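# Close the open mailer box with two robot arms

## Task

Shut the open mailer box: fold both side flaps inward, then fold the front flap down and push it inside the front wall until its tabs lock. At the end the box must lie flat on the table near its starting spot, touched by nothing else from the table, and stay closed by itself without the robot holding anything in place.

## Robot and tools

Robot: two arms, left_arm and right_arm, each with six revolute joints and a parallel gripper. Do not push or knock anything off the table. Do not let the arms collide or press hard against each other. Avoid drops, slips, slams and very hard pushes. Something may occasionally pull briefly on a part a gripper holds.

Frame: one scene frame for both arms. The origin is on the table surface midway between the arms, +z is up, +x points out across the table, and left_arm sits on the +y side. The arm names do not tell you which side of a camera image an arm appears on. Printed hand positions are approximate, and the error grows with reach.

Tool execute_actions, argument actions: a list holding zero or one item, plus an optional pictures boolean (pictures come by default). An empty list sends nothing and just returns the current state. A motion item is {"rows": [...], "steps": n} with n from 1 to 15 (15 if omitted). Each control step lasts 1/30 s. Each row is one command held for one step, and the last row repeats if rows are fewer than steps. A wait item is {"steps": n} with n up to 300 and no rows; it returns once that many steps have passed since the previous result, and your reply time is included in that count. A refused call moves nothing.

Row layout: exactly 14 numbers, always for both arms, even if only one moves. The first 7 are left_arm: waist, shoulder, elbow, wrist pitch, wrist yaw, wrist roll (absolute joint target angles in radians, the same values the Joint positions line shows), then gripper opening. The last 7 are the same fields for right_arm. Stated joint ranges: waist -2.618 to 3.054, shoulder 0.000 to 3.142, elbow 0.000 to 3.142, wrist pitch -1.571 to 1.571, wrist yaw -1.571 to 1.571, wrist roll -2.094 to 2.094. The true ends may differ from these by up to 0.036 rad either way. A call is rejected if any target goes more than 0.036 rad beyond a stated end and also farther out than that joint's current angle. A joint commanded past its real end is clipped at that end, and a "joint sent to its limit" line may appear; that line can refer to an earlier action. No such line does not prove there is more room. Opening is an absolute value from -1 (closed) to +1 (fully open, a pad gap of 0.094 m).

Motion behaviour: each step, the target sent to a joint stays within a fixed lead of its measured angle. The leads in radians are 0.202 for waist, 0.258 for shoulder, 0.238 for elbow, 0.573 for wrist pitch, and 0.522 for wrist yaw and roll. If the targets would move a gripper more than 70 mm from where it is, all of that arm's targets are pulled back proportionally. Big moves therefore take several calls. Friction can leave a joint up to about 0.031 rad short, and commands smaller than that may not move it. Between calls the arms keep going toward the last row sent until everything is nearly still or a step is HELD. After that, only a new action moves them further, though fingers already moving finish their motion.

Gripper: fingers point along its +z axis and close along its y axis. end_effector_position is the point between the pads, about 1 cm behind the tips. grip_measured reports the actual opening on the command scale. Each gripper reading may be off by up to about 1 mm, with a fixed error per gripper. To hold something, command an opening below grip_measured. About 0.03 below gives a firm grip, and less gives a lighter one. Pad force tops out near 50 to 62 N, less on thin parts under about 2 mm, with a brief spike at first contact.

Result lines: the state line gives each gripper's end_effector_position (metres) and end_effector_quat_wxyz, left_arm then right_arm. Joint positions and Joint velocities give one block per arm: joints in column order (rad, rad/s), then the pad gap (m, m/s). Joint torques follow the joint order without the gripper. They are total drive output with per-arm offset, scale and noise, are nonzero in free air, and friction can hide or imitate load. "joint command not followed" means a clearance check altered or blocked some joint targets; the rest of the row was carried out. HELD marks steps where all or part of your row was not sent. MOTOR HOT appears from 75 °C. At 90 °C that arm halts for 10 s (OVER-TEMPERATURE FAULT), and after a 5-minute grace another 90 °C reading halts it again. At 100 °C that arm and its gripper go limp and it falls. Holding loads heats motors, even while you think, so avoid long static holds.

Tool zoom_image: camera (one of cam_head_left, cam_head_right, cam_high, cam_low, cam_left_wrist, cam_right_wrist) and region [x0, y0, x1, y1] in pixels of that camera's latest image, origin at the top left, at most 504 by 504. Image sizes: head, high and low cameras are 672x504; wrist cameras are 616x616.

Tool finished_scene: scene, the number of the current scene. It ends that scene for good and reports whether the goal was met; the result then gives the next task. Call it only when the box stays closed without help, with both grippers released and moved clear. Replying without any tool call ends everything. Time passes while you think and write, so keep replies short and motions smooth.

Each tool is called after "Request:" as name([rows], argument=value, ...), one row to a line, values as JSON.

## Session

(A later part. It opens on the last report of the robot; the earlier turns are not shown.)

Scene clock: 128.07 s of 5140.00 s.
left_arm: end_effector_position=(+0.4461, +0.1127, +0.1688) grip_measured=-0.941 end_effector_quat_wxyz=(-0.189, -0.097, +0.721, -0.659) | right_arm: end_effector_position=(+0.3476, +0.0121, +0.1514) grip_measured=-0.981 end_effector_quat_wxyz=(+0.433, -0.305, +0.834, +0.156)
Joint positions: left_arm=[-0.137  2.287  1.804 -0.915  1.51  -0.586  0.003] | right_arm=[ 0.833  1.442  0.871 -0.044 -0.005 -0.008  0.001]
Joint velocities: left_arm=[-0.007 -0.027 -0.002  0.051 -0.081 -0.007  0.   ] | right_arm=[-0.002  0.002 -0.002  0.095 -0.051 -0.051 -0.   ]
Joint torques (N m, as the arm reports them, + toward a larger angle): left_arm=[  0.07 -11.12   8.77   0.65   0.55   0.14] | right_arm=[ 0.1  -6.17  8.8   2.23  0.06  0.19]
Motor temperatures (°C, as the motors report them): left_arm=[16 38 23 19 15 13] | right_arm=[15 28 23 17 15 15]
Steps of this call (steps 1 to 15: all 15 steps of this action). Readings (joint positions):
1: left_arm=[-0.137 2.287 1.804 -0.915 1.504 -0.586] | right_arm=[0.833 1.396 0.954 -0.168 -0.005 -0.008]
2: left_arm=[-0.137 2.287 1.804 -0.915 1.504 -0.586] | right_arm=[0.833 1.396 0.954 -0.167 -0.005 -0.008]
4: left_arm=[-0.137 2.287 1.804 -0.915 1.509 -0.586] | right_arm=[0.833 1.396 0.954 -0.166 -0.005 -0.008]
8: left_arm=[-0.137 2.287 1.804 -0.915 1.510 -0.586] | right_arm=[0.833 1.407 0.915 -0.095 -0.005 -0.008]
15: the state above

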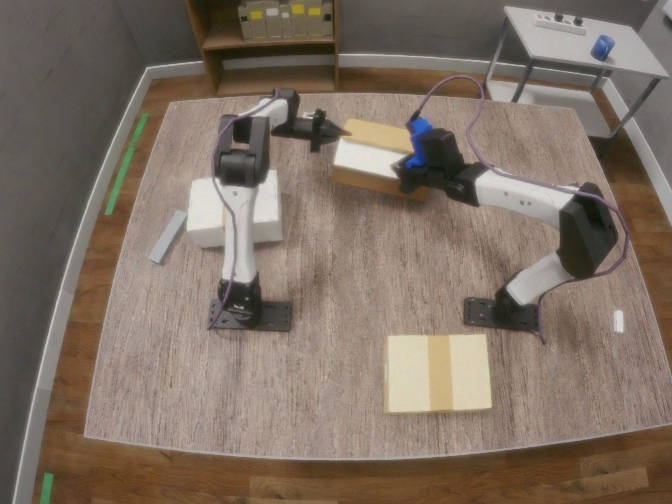

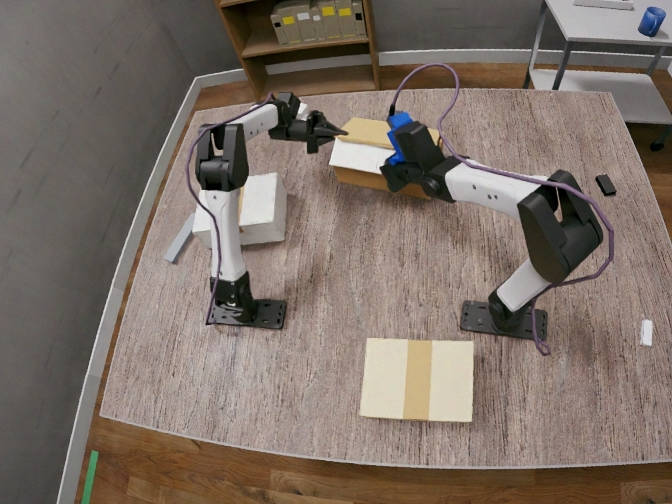

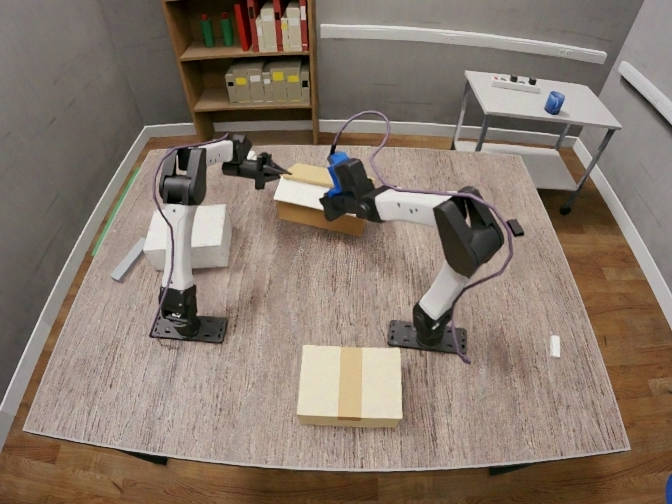

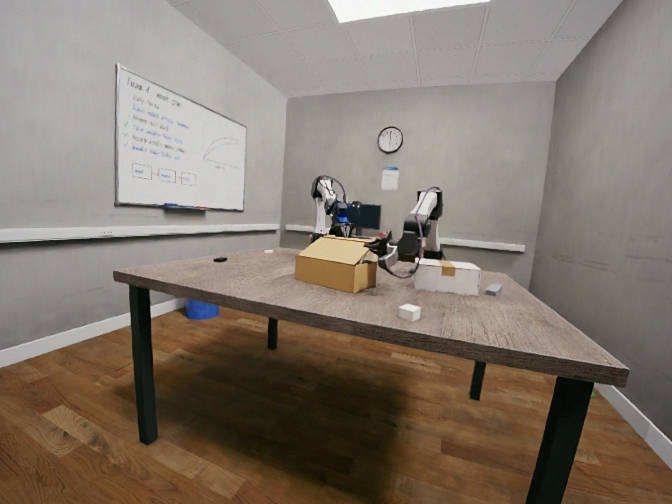

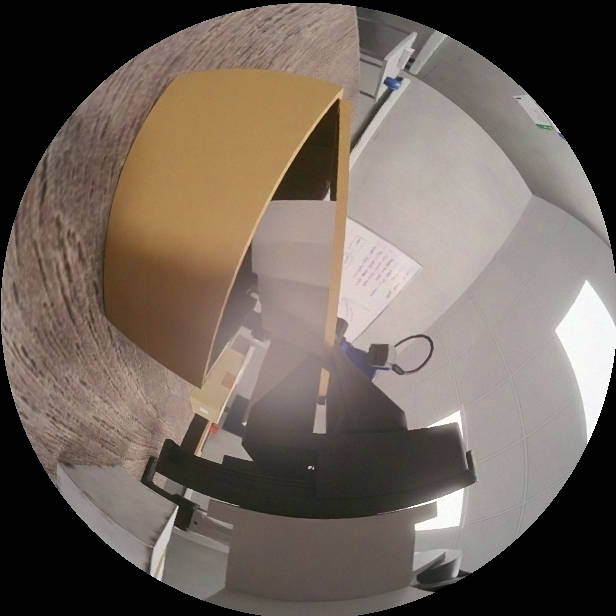

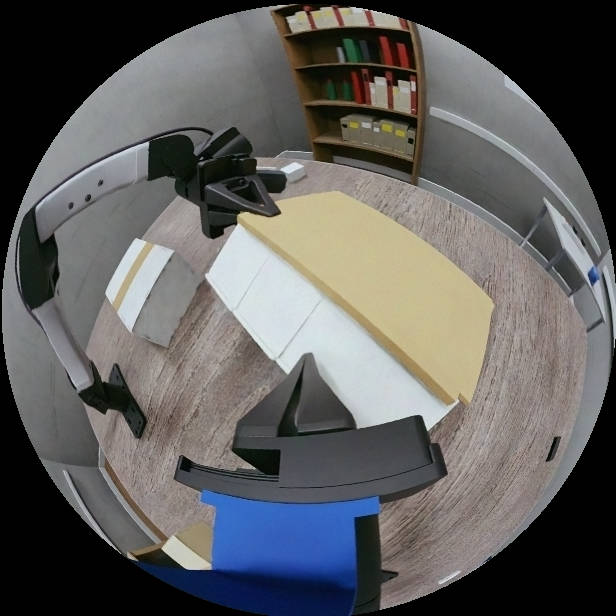

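Folding. Continue to C.

Request:
execute_actions([
  {"rows":[[-0.14,2.31,1.81,-0.92,1.5,-0.58,-1,0.825,1.47,0.865,0,0,0,-1],[-0.14,2.31,1.81,-0.92,1.5,-0.58,-1,0.82,1.48,0.87,0,0,0,-1],[-0.14,2.31,1.81,-0.92,1.5,-0.58,-1,0.815,1.49,0.875,0.01,0,0,-1],[-0.14,2.31,1.81,-0.92,1.5,-0.58,-1,0.81,1.5,0.88,0.02,0,0,-1],[-0.14,2.31,1.81,-0.92,1.5,-0.58,-1,0.805,1.51,0.885,0.02,0,0,-1],[-0.14,2.31,1.81,-0.92,1.5,-0.58,-1,0.8,1.52,0.89,0.03,0,0,-1],[-0.14,2.31,1.81,-0.92,1.5,-0.58,-1,0.795,1.53,0.9,0.03,0,0,-1],[-0.14,2.31,1.81,-0.92,1.5,-0.58,-1,0.79,1.54,0.91,0.04,0,0,-1],[-0.14,2.31,1.81,-0.92,1.5,-0.58,-1,0.785,1.55,0.92,0.04,0,0,-1],[-0.14,2.31,1.81,-0.92,1.5,-0.58,-1,0.78,1.56,0.93,0.04,0,0,-1]],"steps":15},
])

Scene clock: 129.60 s of 5140.00 s.
left_arm: end_effector_position=(+0.4461, +0.1127, +0.1688) grip_measured=-0.941 end_effector_quat_wxyz=(-0.189, -0.097, +0.721, -0.659) | right_arm: end_effector_position=(+0.3748, +0.0113, +0.1360) grip_measured=-0.981 end_effector_quat_wxyz=(+0.432, -0.289, +0.842, +0.147)
Joint positions: left_arm=[-0.137  2.287  1.804 -0.915  1.51  -0.586  0.003] | right_arm=[ 0.792  1.548  0.91   0.015 -0.007 -0.008  0.001]
Joint velocities: left_arm=[ 0.002  0.002 -0.007 -0.066 -0.022 -0.066 -0.   ] | right_arm=[-0.007 -0.017 -0.007 -0.007  0.022 -0.081 -0.001]
Joint torques (N m, as the arm reports them, + toward a larger angle): left_arm=[  0.09 -11.12   8.75   0.65   0.55   0.13] | right_arm=[-0.51 -6.7  11.71  2.3   0.13  0.18]
Motor temperatures (°C, as the motors report them): left_arm=[16 38 23 19 15 13] | right_arm=[15 27 23 18 15 15]
Steps of this call (steps 1 to 30: the robot went on to your last target; step 31: nothing new was sent; steps 32 to 46: all 15 steps of this action). Readings (joint positions):
32: left_arm=[-0.137 2.287 1.804 -0.915 1.510 -0.586] | right_arm=[0.833 1.443 0.871 -0.019 -0.005 -0.008]
33: left_arm=[-0.137 2.287 1.804 -0.915 1.510 -0.586] | right_arm=[0.833 1.446 0.871 -0.015 -0.005 -0.008]
35: left_arm=[-0.137 2.287 1.804 -0.915 1.510 -0.586] | right_arm=[0.830 1.460 0.871 -0.004 -0.005 -0.008]
39: left_arm=[-0.137 2.287 1.804 -0.915 1.510 -0.586] | right_arm=[0.812 1.506 0.879 0.011 -0.005 -0.008]
46: the state above

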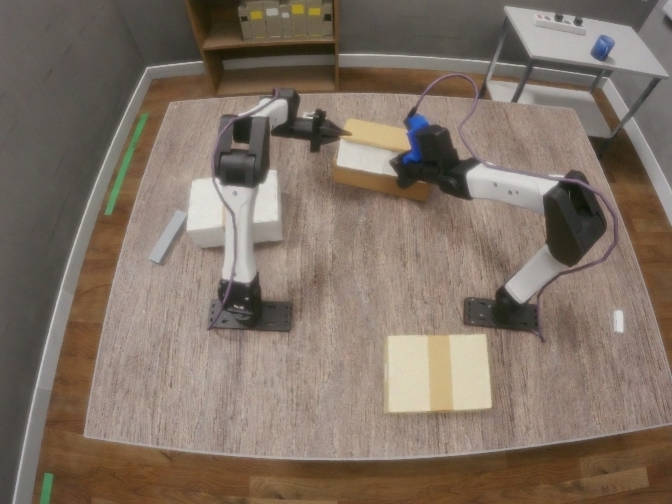

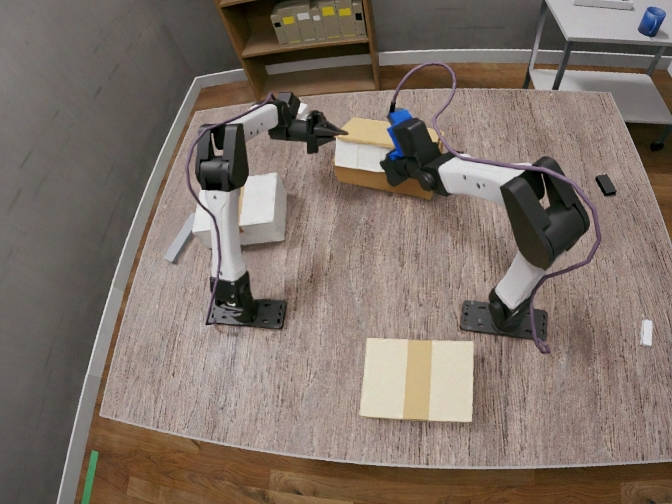

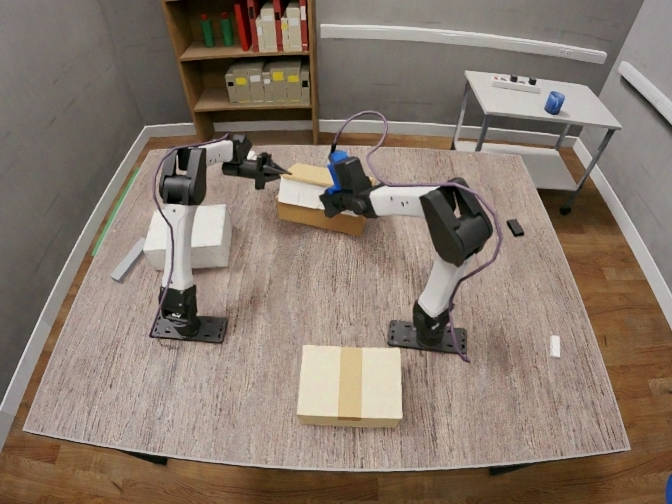

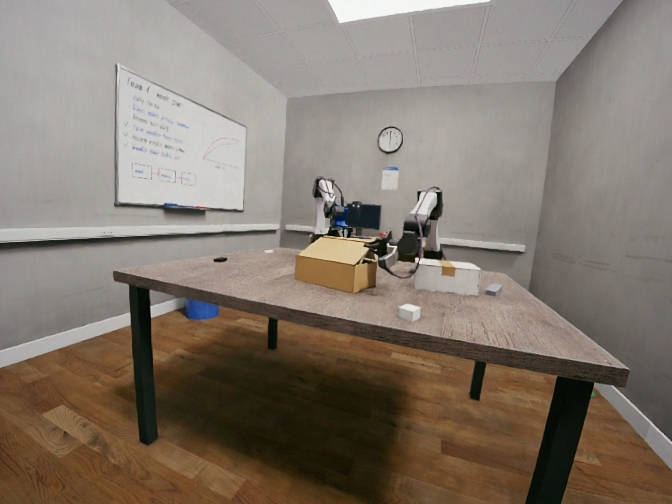

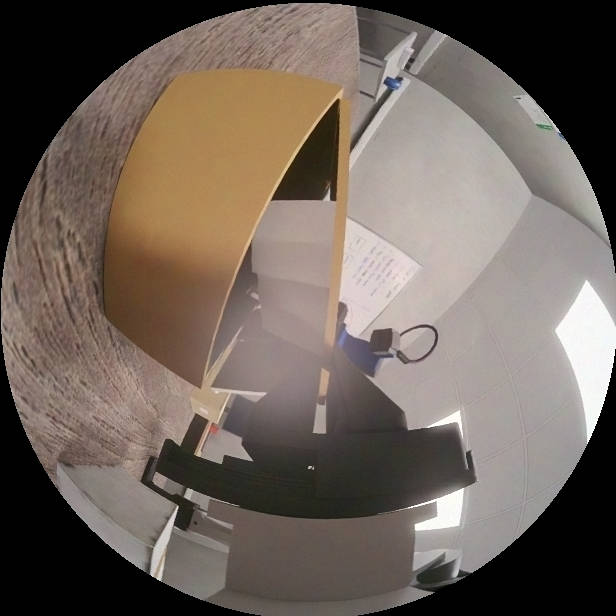

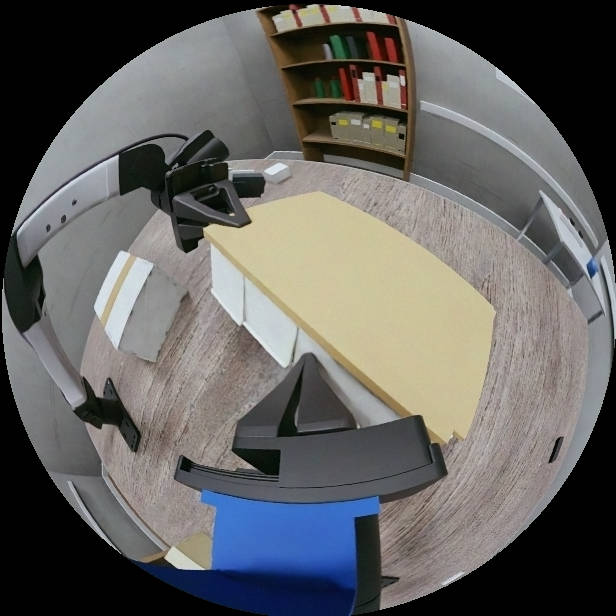

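Request:
execute_actions([
  {"rows":[[-0.14,2.31,1.81,-0.92,1.5,-0.58,-1,0.81,1.56,0.93,0.04,0,0,-1],[-0.14,2.31,1.81,-0.92,1.5,-0.58,-1,0.83,1.56,0.93,0.04,0,0,-1],[-0.14,2.31,1.81,-0.92,1.5,-0.58,-1,0.85,1.56,0.93,0.04,0,0,-1],[-0.14,2.31,1.81,-0.92,1.5,-0.58,-1,0.87,1.57,0.94,0.05,0,0,-1],[-0.14,2.31,1.81,-0.92,1.5,-0.58,-1,0.87,1.59,0.96,0.06,0,0,-1],[-0.14,2.31,1.81,-0.92,1.5,-0.58,-1,0.87,1.61,0.98,0.06,0,0,-1],[-0.14,2.31,1.81,-0.92,1.5,-0.58,-1,0.87,1.63,1.0,0.07,0,0,-1],[-0.14,2.31,1.81,-0.92,1.5,-0.58,-1,0.87,1.65,1.02,0.07,0,0,-1],[-0.14,2.31,1.81,-0.92,1.5,-0.58,-1,0.865,1.67,1.04,0.07,0,0,-1],[-0.14,2.31,1.81,-0.92,1.5,-0.58,-1,0.86,1.69,1.05,0.07,0,0,-1],[-0.14,2.31,1.81,-0.92,1.5,-0.58,-1,0.855,1.71,1.065,0.07,0,0,-1]],"steps":15},
], pictures=false)

Request:
execute_actions([
  {"steps":8},
])

Scene clock: 133.37 s of 5140.00 s.
left_arm: end_effector_position=(+0.4461, +0.1127, +0.1688) grip_measured=-0.941 end_effector_quat_wxyz=(-0.189, -0.097, +0.721, -0.659) | right_arm: end_effector_position=(+0.3863, +0.0660, +0.1406) grip_measured=-0.981 end_effector_quat_wxyz=(+0.443, -0.316, +0.822, +0.168)
Joint positions: left_arm=[-0.137  2.287  1.804 -0.915  1.51  -0.586  0.003] | right_arm=[ 0.868  1.695  1.05   0.062 -0.005 -0.007  0.001]
Joint velocities: left_arm=[ 0.002 -0.002 -0.012 -0.051 -0.095 -0.007  0.   ] | right_arm=[ 0.002  0.071 -0.007 -0.051  0.037  0.051  0.   ]
Joint torques (N m, as the arm reports them, + toward a larger angle): left_arm=[  0.07 -11.11   8.75   0.64   0.55   0.14] | right_arm=[-0.59 -8.34 11.3   2.15  0.1   0.17]
Motor temperatures (°C, as the motors report them): left_arm=[16 38 23 19 15 13] | right_arm=[15 27 24 18 15 15]
Steps of this call (steps 1 to 15: the robot went on to your last target; steps 16 to 90: nothing new was sent; then 0.27 s passed at rest; steps 91 to 105: all 15 steps of this action). Readings (joint positions):
91: left_arm=[-0.137 2.287 1.804 -0.915 1.510 -0.586] | right_arm=[0.793 1.548 0.911 0.016 -0.008 -0.008]
92: left_arm=[-0.137 2.287 1.804 -0.915 1.510 -0.586] | right_arm=[0.798 1.548 0.911 0.017 -0.008 -0.008]
94: left_arm=[-0.137 2.287 1.804 -0.915 1.510 -0.586] | right_arm=[0.822 1.549 0.912 0.020 -0.005 -0.007]
98: left_arm=[-0.137 2.287 1.804 -0.915 1.510 -0.586] | right_arm=[0.869 1.598 0.971 0.033 -0.005 -0.007]
105: the state above

Scene clock: 133.63 s of 5140.00 s.
left_arm: end_effector_position=(+0.4461, +0.1127, +0.1688) grip_measured=-0.941 end_effector_quat_wxyz=(-0.189, -0.097, +0.721, -0.659) | right_arm: end_effector_position=(+0.3863, +0.0661, +0.1397) grip_measured=-0.981 end_effector_quat_wxyz=(+0.442, -0.316, +0.822, +0.168)
Joint positions: left_arm=[-0.137  2.287  1.804 -0.915  1.51  -0.586  0.003] | right_arm=[ 0.868  1.697  1.05   0.062 -0.005 -0.007  0.001]
Joint velocities: left_arm=[ 0.012  0.002 -0.007 -0.007  0.022  0.037  0.   ] | right_arm=[-0.017  0.007  0.022 -0.022  0.051  0.007 -0.001]
Joint torques (N m, as the arm reports them, + toward a larger angle): left_arm=[  0.08 -11.11   8.74   0.64   0.56   0.13] | right_arm=[-0.5  -8.18 11.19  2.17  0.07  0.17]
Motor temperatures (°C, as the motors report them): left_arm=[16 38 23 19 15 13] | right_arm=[15 27 24 18 15 15]
Steps of this call (steps 1 to 8: the robot went on to your last target). Readings (joint positions):
1: left_arm=[-0.137 2.287 1.804 -0.915 1.510 -0.586] | right_arm=[0.868 1.697 1.050 0.062 -0.005 -0.007]
2: left_arm=[-0.137 2.287 1.804 -0.915 1.510 -0.586] | right_arm=[0.868 1.697 1.050 0.062 -0.005 -0.007]
4: left_arm=[-0.137 2.287 1.804 -0.915 1.510 -0.586] | right_arm=[0.868 1.697 1.050 0.062 -0.005 -0.007]
8: the state above

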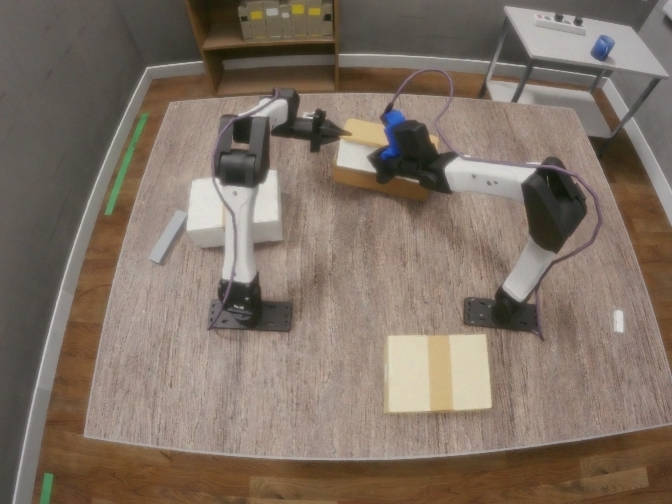

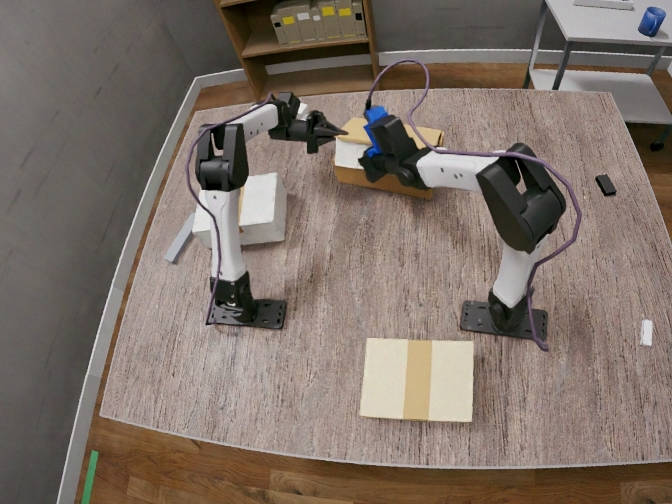

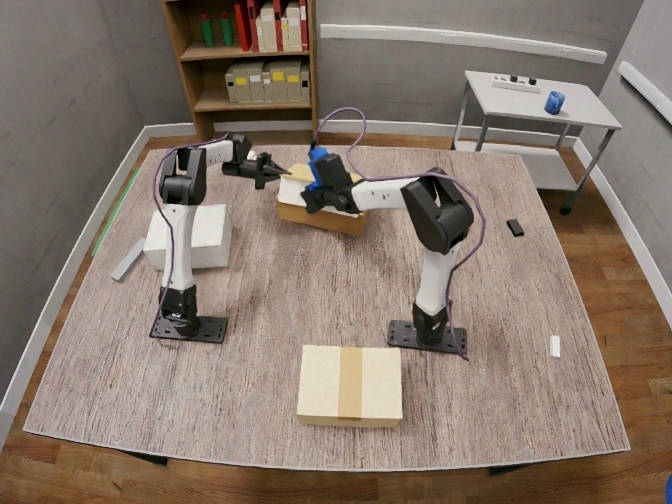

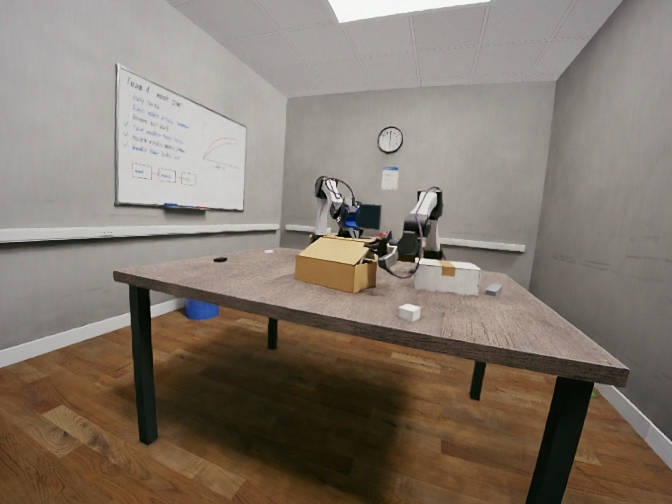

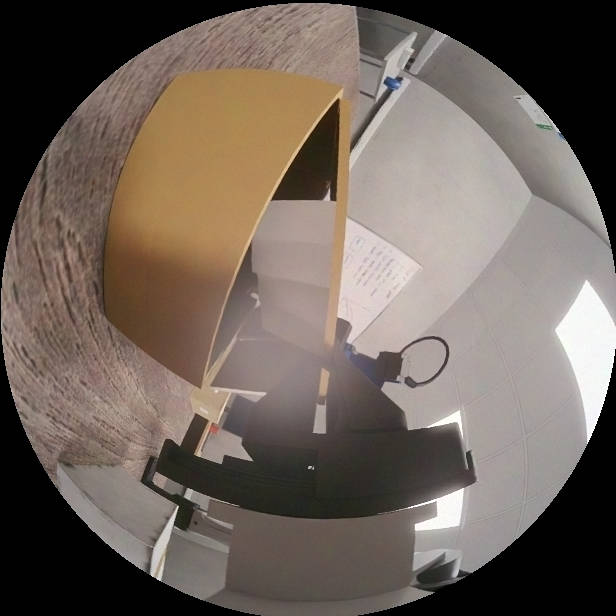

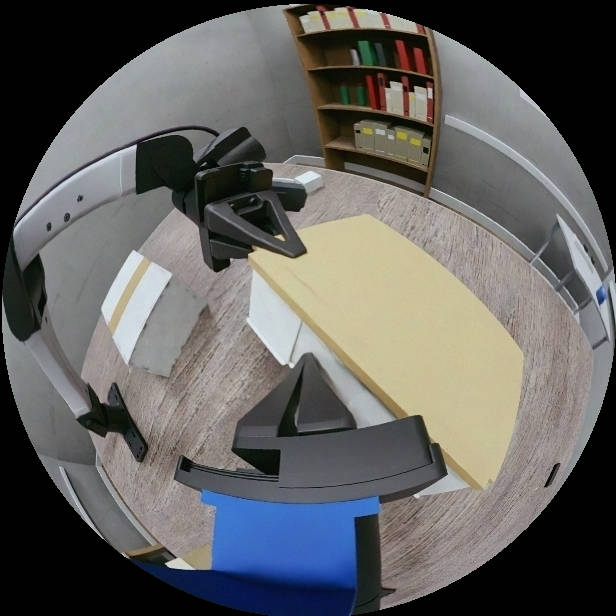

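Request:
execute_actions([
  {"rows":[[-0.14,2.29,1.81,-0.92,1.5,-0.58,-0.8,0.855,1.71,1.065,0.07,0,0,-1],[-0.14,2.29,1.81,-0.92,1.5,-0.58,-0.75,0.855,1.71,1.065,0.07,0,0,-1],[-0.12,2.29,1.81,-0.92,1.5,-0.58,-0.75,0.855,1.71,1.065,0.07,0,0,-1],[-0.10,2.29,1.81,-0.92,1.5,-0.58,-0.75,0.855,1.71,1.065,0.07,0,0,-1],[-0.08,2.29,1.81,-0.92,1.5,-0.58,-0.75,0.855,1.71,1.065,0.07,0,0,-1],[-0.07,2.29,1.81,-0.92,1.5,-0.58,-0.75,0.855,1.71,1.065,0.07,0,0,-1],[-0.07,2.29,1.81,-0.92,1.5,-0.58,-0.75,0.855,1.71,1.065,0.07,0,0,-1],[-0.07,2.29,1.81,-0.92,1.5,-0.58,-0.75,0.855,1.71,1.065,0.07,0,0,-1],[-0.07,2.29,1.81,-0.92,1.5,-0.58,-0.75,0.855,1.71,1.065,0.07,0,0,-1],[-0.07,2.25,1.84,-0.92,1.45,-0.8,-1,0.855,1.71,1.065,0.07,0,0,-1],[-0.07,2.2,1.87,-0.95,1.4,-1.1,-1,0.855,1.71,1.065,0.07,0,0,-1],[-0.07,2.15,1.91,-1.0,1.3,-1.4,-1,0.855,1.71,1.065,0.07,0,0,-1],[-0.07,2.1,1.95,-1.05,1.2,-1.7,-1,0.855,1.71,1.065,0.07,0,0,-1],[-0.07,2.05,2.0,-1.1,1.0,-1.8,-1,0.855,1.71,1.065,0.07,0,0,-1],[-0.07,2.02,2.04,-1.14,0.83,-1.8,-1,0.855,1.71,1.065,0.07,0,0,-1]],"steps":15},
], pictures=false)

Request:
execute_actions([
  {"steps":20},
])

Scene clock: 135.87 s of 5140.00 s.
left_arm: end_effector_position=(+0.4698, +0.1501, +0.2059) grip_measured=-0.992 end_effector_quat_wxyz=(-0.211, -0.290, +0.747, -0.559) | right_arm: end_effector_position=(+0.3863, +0.0661, +0.1398) grip_measured=-0.981 end_effector_quat_wxyz=(+0.442, -0.316, +0.822, +0.168)
Joint positions: left_arm=[-0.066  2.175  1.915 -1.005  1.267 -1.051  0.   ] | right_arm=[ 0.868  1.697  1.05   0.063 -0.005 -0.007  0.001]
Joint velocities: left_arm=[-0.012 -1.111  1.053 -0.725 -2.308 -2.322 -0.   ] | right_arm=[-0.007 -0.002 -0.002  0.037 -0.022 -0.007 -0.   ]
Joint torques (N m, as the arm reports them, + toward a larger angle): left_arm=[  0.13 -16.39  11.35   0.94   0.79   0.15] | right_arm=[-0.51 -8.05 11.16  2.17  0.07  0.17]
Motor temperatures (°C, as the motors report them): left_arm=[16 38 23 19 15 13] | right_arm=[15 27 24 19 15 15]
Steps of this call (steps 1 to 15: the robot went on to your last target; steps 16 to 52: nothing new was sent; steps 53 to 67: all 15 steps of this action). Readings (joint positions):
53: left_arm=[-0.137 2.287 1.804 -0.915 1.509 -0.586] | right_arm=[0.868 1.697 1.050 0.062 -0.005 -0.007]
54: left_arm=[-0.137 2.287 1.804 -0.915 1.509 -0.586] | right_arm=[0.868 1.697 1.050 0.062 -0.005 -0.007]
56: left_arm=[-0.133 2.287 1.804 -0.915 1.509 -0.586] | right_arm=[0.868 1.697 1.050 0.062 -0.005 -0.007]
60: left_arm=[-0.092 2.287 1.804 -0.915 1.509 -0.586] | right_arm=[0.868 1.697 1.050 0.062 -0.005 -0.007]
67: the state above

Scene clock: 136.53 s of 5140.00 s.
left_arm: end_effector_position=(+0.4762, +0.1846, +0.2588) grip_measured=-0.993 end_effector_quat_wxyz=(+0.187, +0.597, -0.659, +0.417) | right_arm: end_effector_position=(+0.3863, +0.0661, +0.1398) grip_measured=-0.981 end_effector_quat_wxyz=(+0.442, -0.316, +0.822, +0.168)
Joint positions: left_arm=[-0.066  2.008  2.053 -1.118  0.848 -1.785  0.   ] | right_arm=[ 0.868  1.697  1.05   0.063 -0.005 -0.007  0.001]
Joint velocities: left_arm=[-0.007 -0.002 -0.002 -0.007 -0.022 -0.081  0.001] | right_arm=[-0.007  0.007 -0.002  0.007 -0.066  0.081 -0.   ]
Joint torques (N m, as the arm reports them, + toward a larger angle): left_arm=[  0.02 -10.2    7.4    1.16   0.28  -0.01] | right_arm=[-0.51 -8.09 11.23  2.17  0.07  0.17]
Motor temperatures (°C, as the motors report them): left_arm=[16 38 23 19 15 13] | right_arm=[15 27 24 19 15 15]
Steps of this call (steps 1 to 20: the robot went on to your last target). Readings (joint positions):
1: left_arm=[-0.066 2.134 1.954 -1.026 1.184 -1.146] | right_arm=[0.868 1.697 1.050 0.063 -0.005 -0.007]
2: left_arm=[-0.066 2.092 1.989 -1.039 1.114 -1.246] | right_arm=[0.868 1.697 1.050 0.063 -0.005 -0.007]
4: left_arm=[-0.066 2.015 2.038 -1.050 1.020 -1.433] | right_arm=[0.868 1.697 1.050 0.063 -0.005 -0.007]
8: left_arm=[-0.066 1.963 2.064 -1.069 0.927 -1.647] | right_arm=[0.868 1.697 1.050 0.063 -0.005 -0.007]
20: the state above

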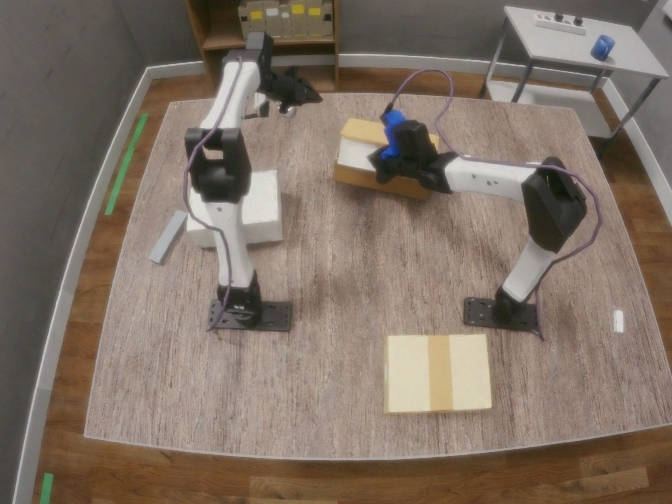

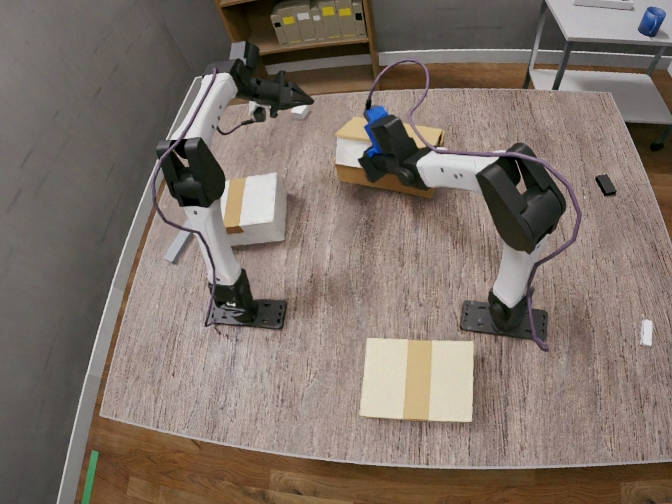

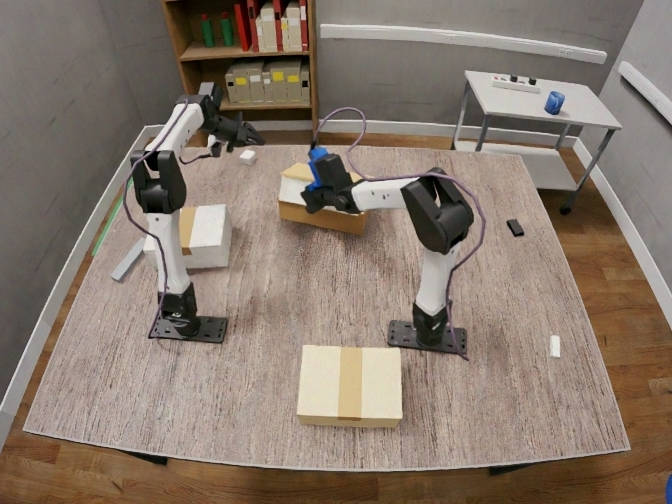

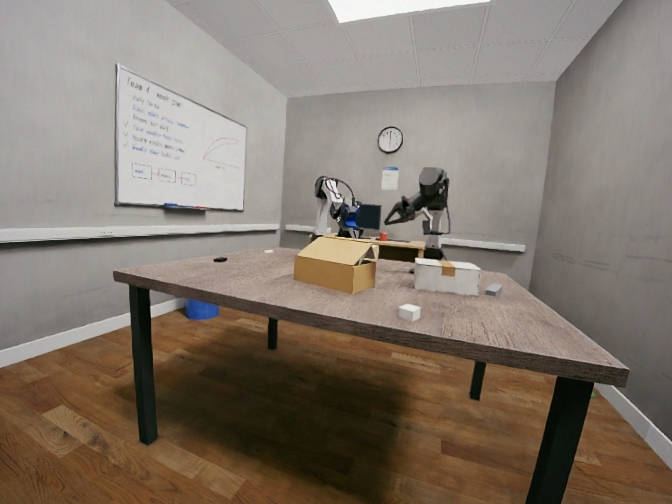

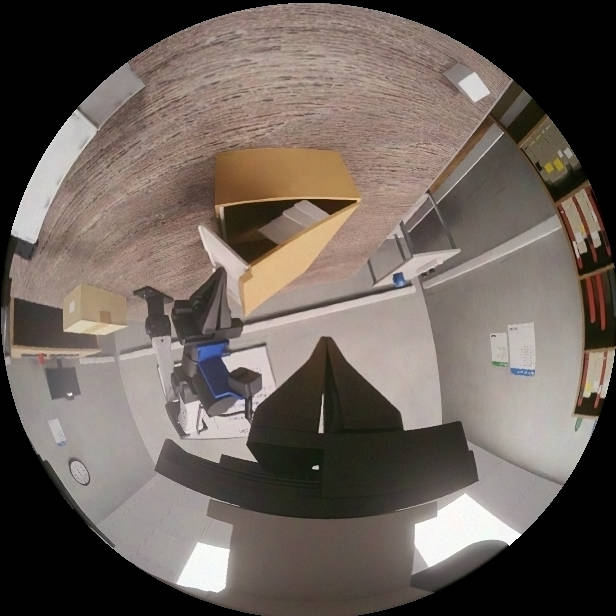

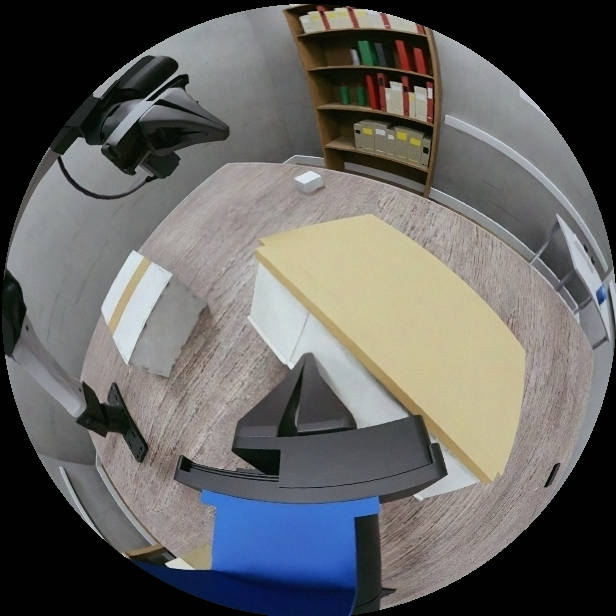

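Request:
execute_actions([
  {"rows":[[-0.12,2.02,2.05,-1.12,0.83,-1.8,-1,0.855,1.71,1.065,0.07,0,0,-1],[-0.17,2.02,2.05,-1.12,0.83,-1.8,-1,0.855,1.71,1.065,0.07,0,0,-1],[-0.22,2.03,2.05,-1.12,0.83,-1.8,-1,0.855,1.71,1.065,0.07,0,0,-1],[-0.26,2.04,2.05,-1.12,0.83,-1.8,-1,0.855,1.71,1.065,0.07,0,0,-1],[-0.29,2.06,2.05,-1.11,0.83,-1.8,-1,0.855,1.71,1.065,0.07,0,0,-1],[-0.29,2.08,2.05,-1.1,0.83,-1.8,-1,0.855,1.71,1.065,0.07,0,0,-1],[-0.29,2.1,2.05,-1.1,0.83,-1.8,-1,0.855,1.71,1.065,0.07,0,0,-1],[-0.29,2.12,2.05,-1.1,0.83,-1.8,-1,0.855,1.71,1.065,0.07,0,0,-1],[-0.29,2.14,2.05,-1.1,0.83,-1.8,-1,0.855,1.71,1.065,0.07,0,0,-1],[-0.29,2.16,2.05,-1.1,0.83,-1.8,-1,0.855,1.71,1.065,0.07,0,0,-1],[-0.29,2.18,2.05,-1.1,0.83,-1.8,-1,0.855,1.71,1.065,0.07,0,0,-1],[-0.29,2.2,2.05,-1.1,0.83,-1.8,-1,0.855,1.71,1.065,0.07,0,0,-1]],"steps":15},
], pictures=false)

Request:
execute_actions([
  {"steps":10},
])

Scene clock: 138.10 s of 5140.00 s.
left_arm: end_effector_position=(+0.4461, +0.0790, +0.1750) grip_measured=-0.993 end_effector_quat_wxyz=(-0.277, -0.557, +0.711, -0.327) | right_arm: end_effector_position=(+0.3863, +0.0661, +0.1398) grip_measured=-0.981 end_effector_quat_wxyz=(+0.442, -0.316, +0.822, +0.168)
Joint positions: left_arm=[-0.3    2.192  2.053 -1.105  0.839 -1.795  0.   ] | right_arm=[ 0.868  1.697  1.05   0.063 -0.005 -0.007  0.001]
Joint velocities: left_arm=[ 0.183  0.354 -0.012  0.022  0.037  0.007  0.001] | right_arm=[ 0.012  0.012 -0.012 -0.007 -0.037 -0.007  0.   ]
Joint torques (N m, as the arm reports them, + toward a larger angle): left_arm=[  0.39 -13.64   8.29   1.06   0.33  -0.01] | right_arm=[-0.56 -8.05 11.11  2.19  0.06  0.16]
Motor temperatures (°C, as the motors report them): left_arm=[16 38 23 19 15 13] | right_arm=[15 27 24 19 15 15]
Steps of this call (steps 1 to 30: the robot went on to your last target; steps 31 to 32: nothing new was sent; steps 33 to 47: all 15 steps of this action). Readings (joint positions):
33: left_arm=[-0.070 2.008 2.053 -1.120 0.841 -1.794] | right_arm=[0.868 1.697 1.050 0.063 -0.005 -0.007]
34: left_arm=[-0.082 2.008 2.053 -1.120 0.837 -1.794] | right_arm=[0.868 1.697 1.050 0.063 -0.005 -0.007]
36: left_arm=[-0.140 2.009 2.053 -1.120 0.830 -1.794] | right_arm=[0.868 1.697 1.050 0.063 -0.005 -0.007]
40: left_arm=[-0.298 2.047 2.053 -1.107 0.837 -1.795] | right_arm=[0.868 1.697 1.050 0.063 -0.005 -0.007]
47: the state above

Scene clock: 138.43 s of 5140.00 s.
left_arm: end_effector_position=(+0.4494, +0.0827, +0.1696) grip_measured=-0.993 end_effector_quat_wxyz=(-0.277, -0.563, +0.708, -0.324) | right_arm: end_effector_position=(+0.3863, +0.0661, +0.1398) grip_measured=-0.981 end_effector_quat_wxyz=(+0.442, -0.316, +0.822, +0.168)
Joint positions: left_arm=[-0.291  2.203  2.053 -1.105  0.836 -1.795  0.   ] | right_arm=[ 0.868  1.697  1.05   0.063 -0.005 -0.007  0.001]
Joint velocities: left_arm=[ 0.002 -0.012 -0.012 -0.051  0.007  0.022  0.001] | right_arm=[ 0.007 -0.002  0.002 -0.051  0.037 -0.022 -0.001]
Joint torques (N m, as the arm reports them, + toward a larger angle): left_arm=[  0.43 -12.81   8.26   1.01   0.36  -0.02] | right_arm=[-0.51 -8.07 11.27  2.17  0.07  0.17]
Motor temperatures (°C, as the motors report them): left_arm=[16 38 23 19 15 13] | right_arm=[15 27 24 19 15 15]
Steps of this call (steps 1 to 10: the robot went on to your last target). Readings (joint positions):
1: left_arm=[-0.295 2.201 2.053 -1.105 0.838 -1.795] | right_arm=[0.868 1.697 1.050 0.063 -0.005 -0.007]
2: left_arm=[-0.292 2.204 2.053 -1.105 0.837 -1.795] | right_arm=[0.868 1.697 1.050 0.063 -0.005 -0.007]
4: left_arm=[-0.291 2.204 2.053 -1.105 0.836 -1.795] | right_arm=[0.868 1.697 1.050 0.063 -0.005 -0.007]
8: left_arm=[-0.291 2.203 2.053 -1.105 0.836 -1.795] | right_arm=[0.868 1.697 1.050 0.063 -0.005 -0.007]
10: the state above

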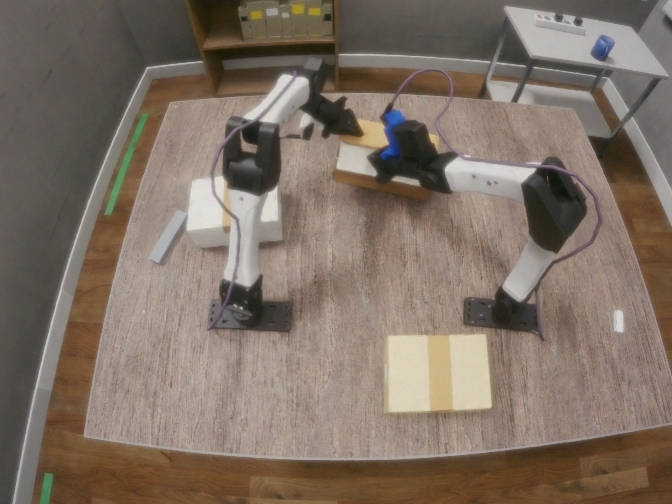

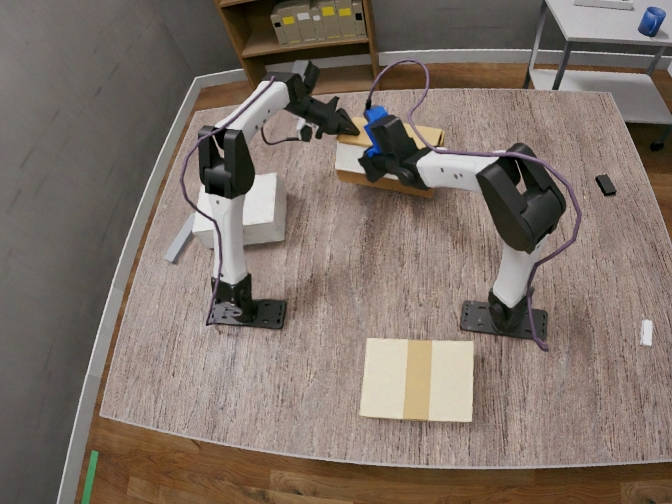

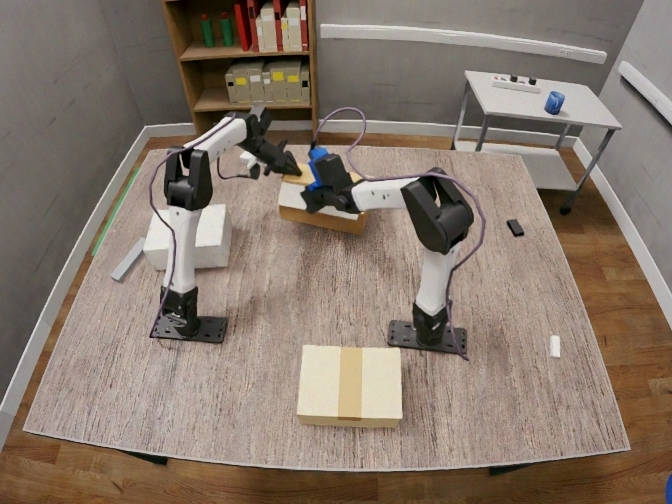

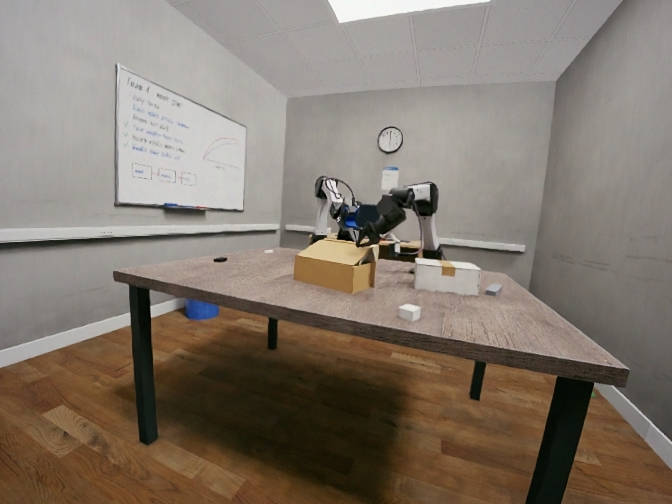

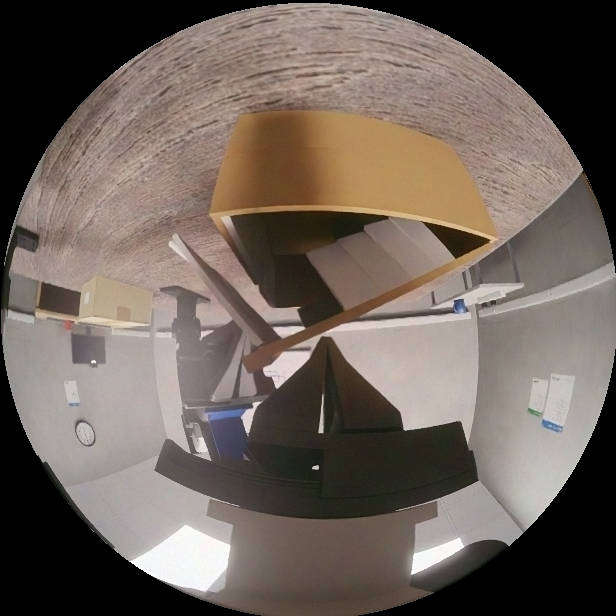

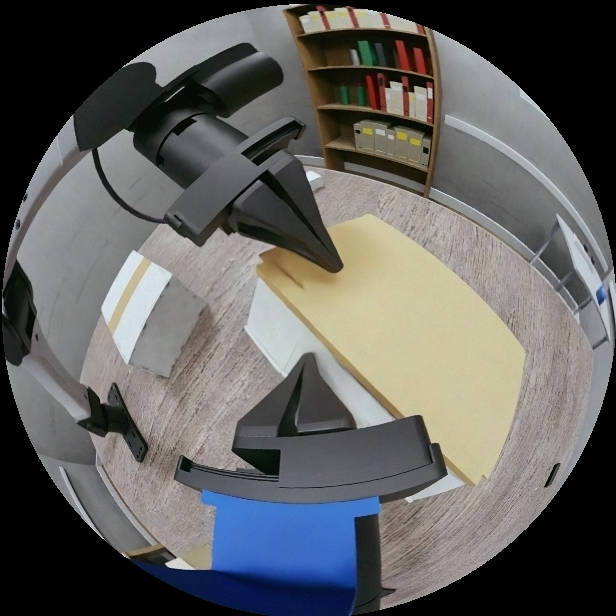

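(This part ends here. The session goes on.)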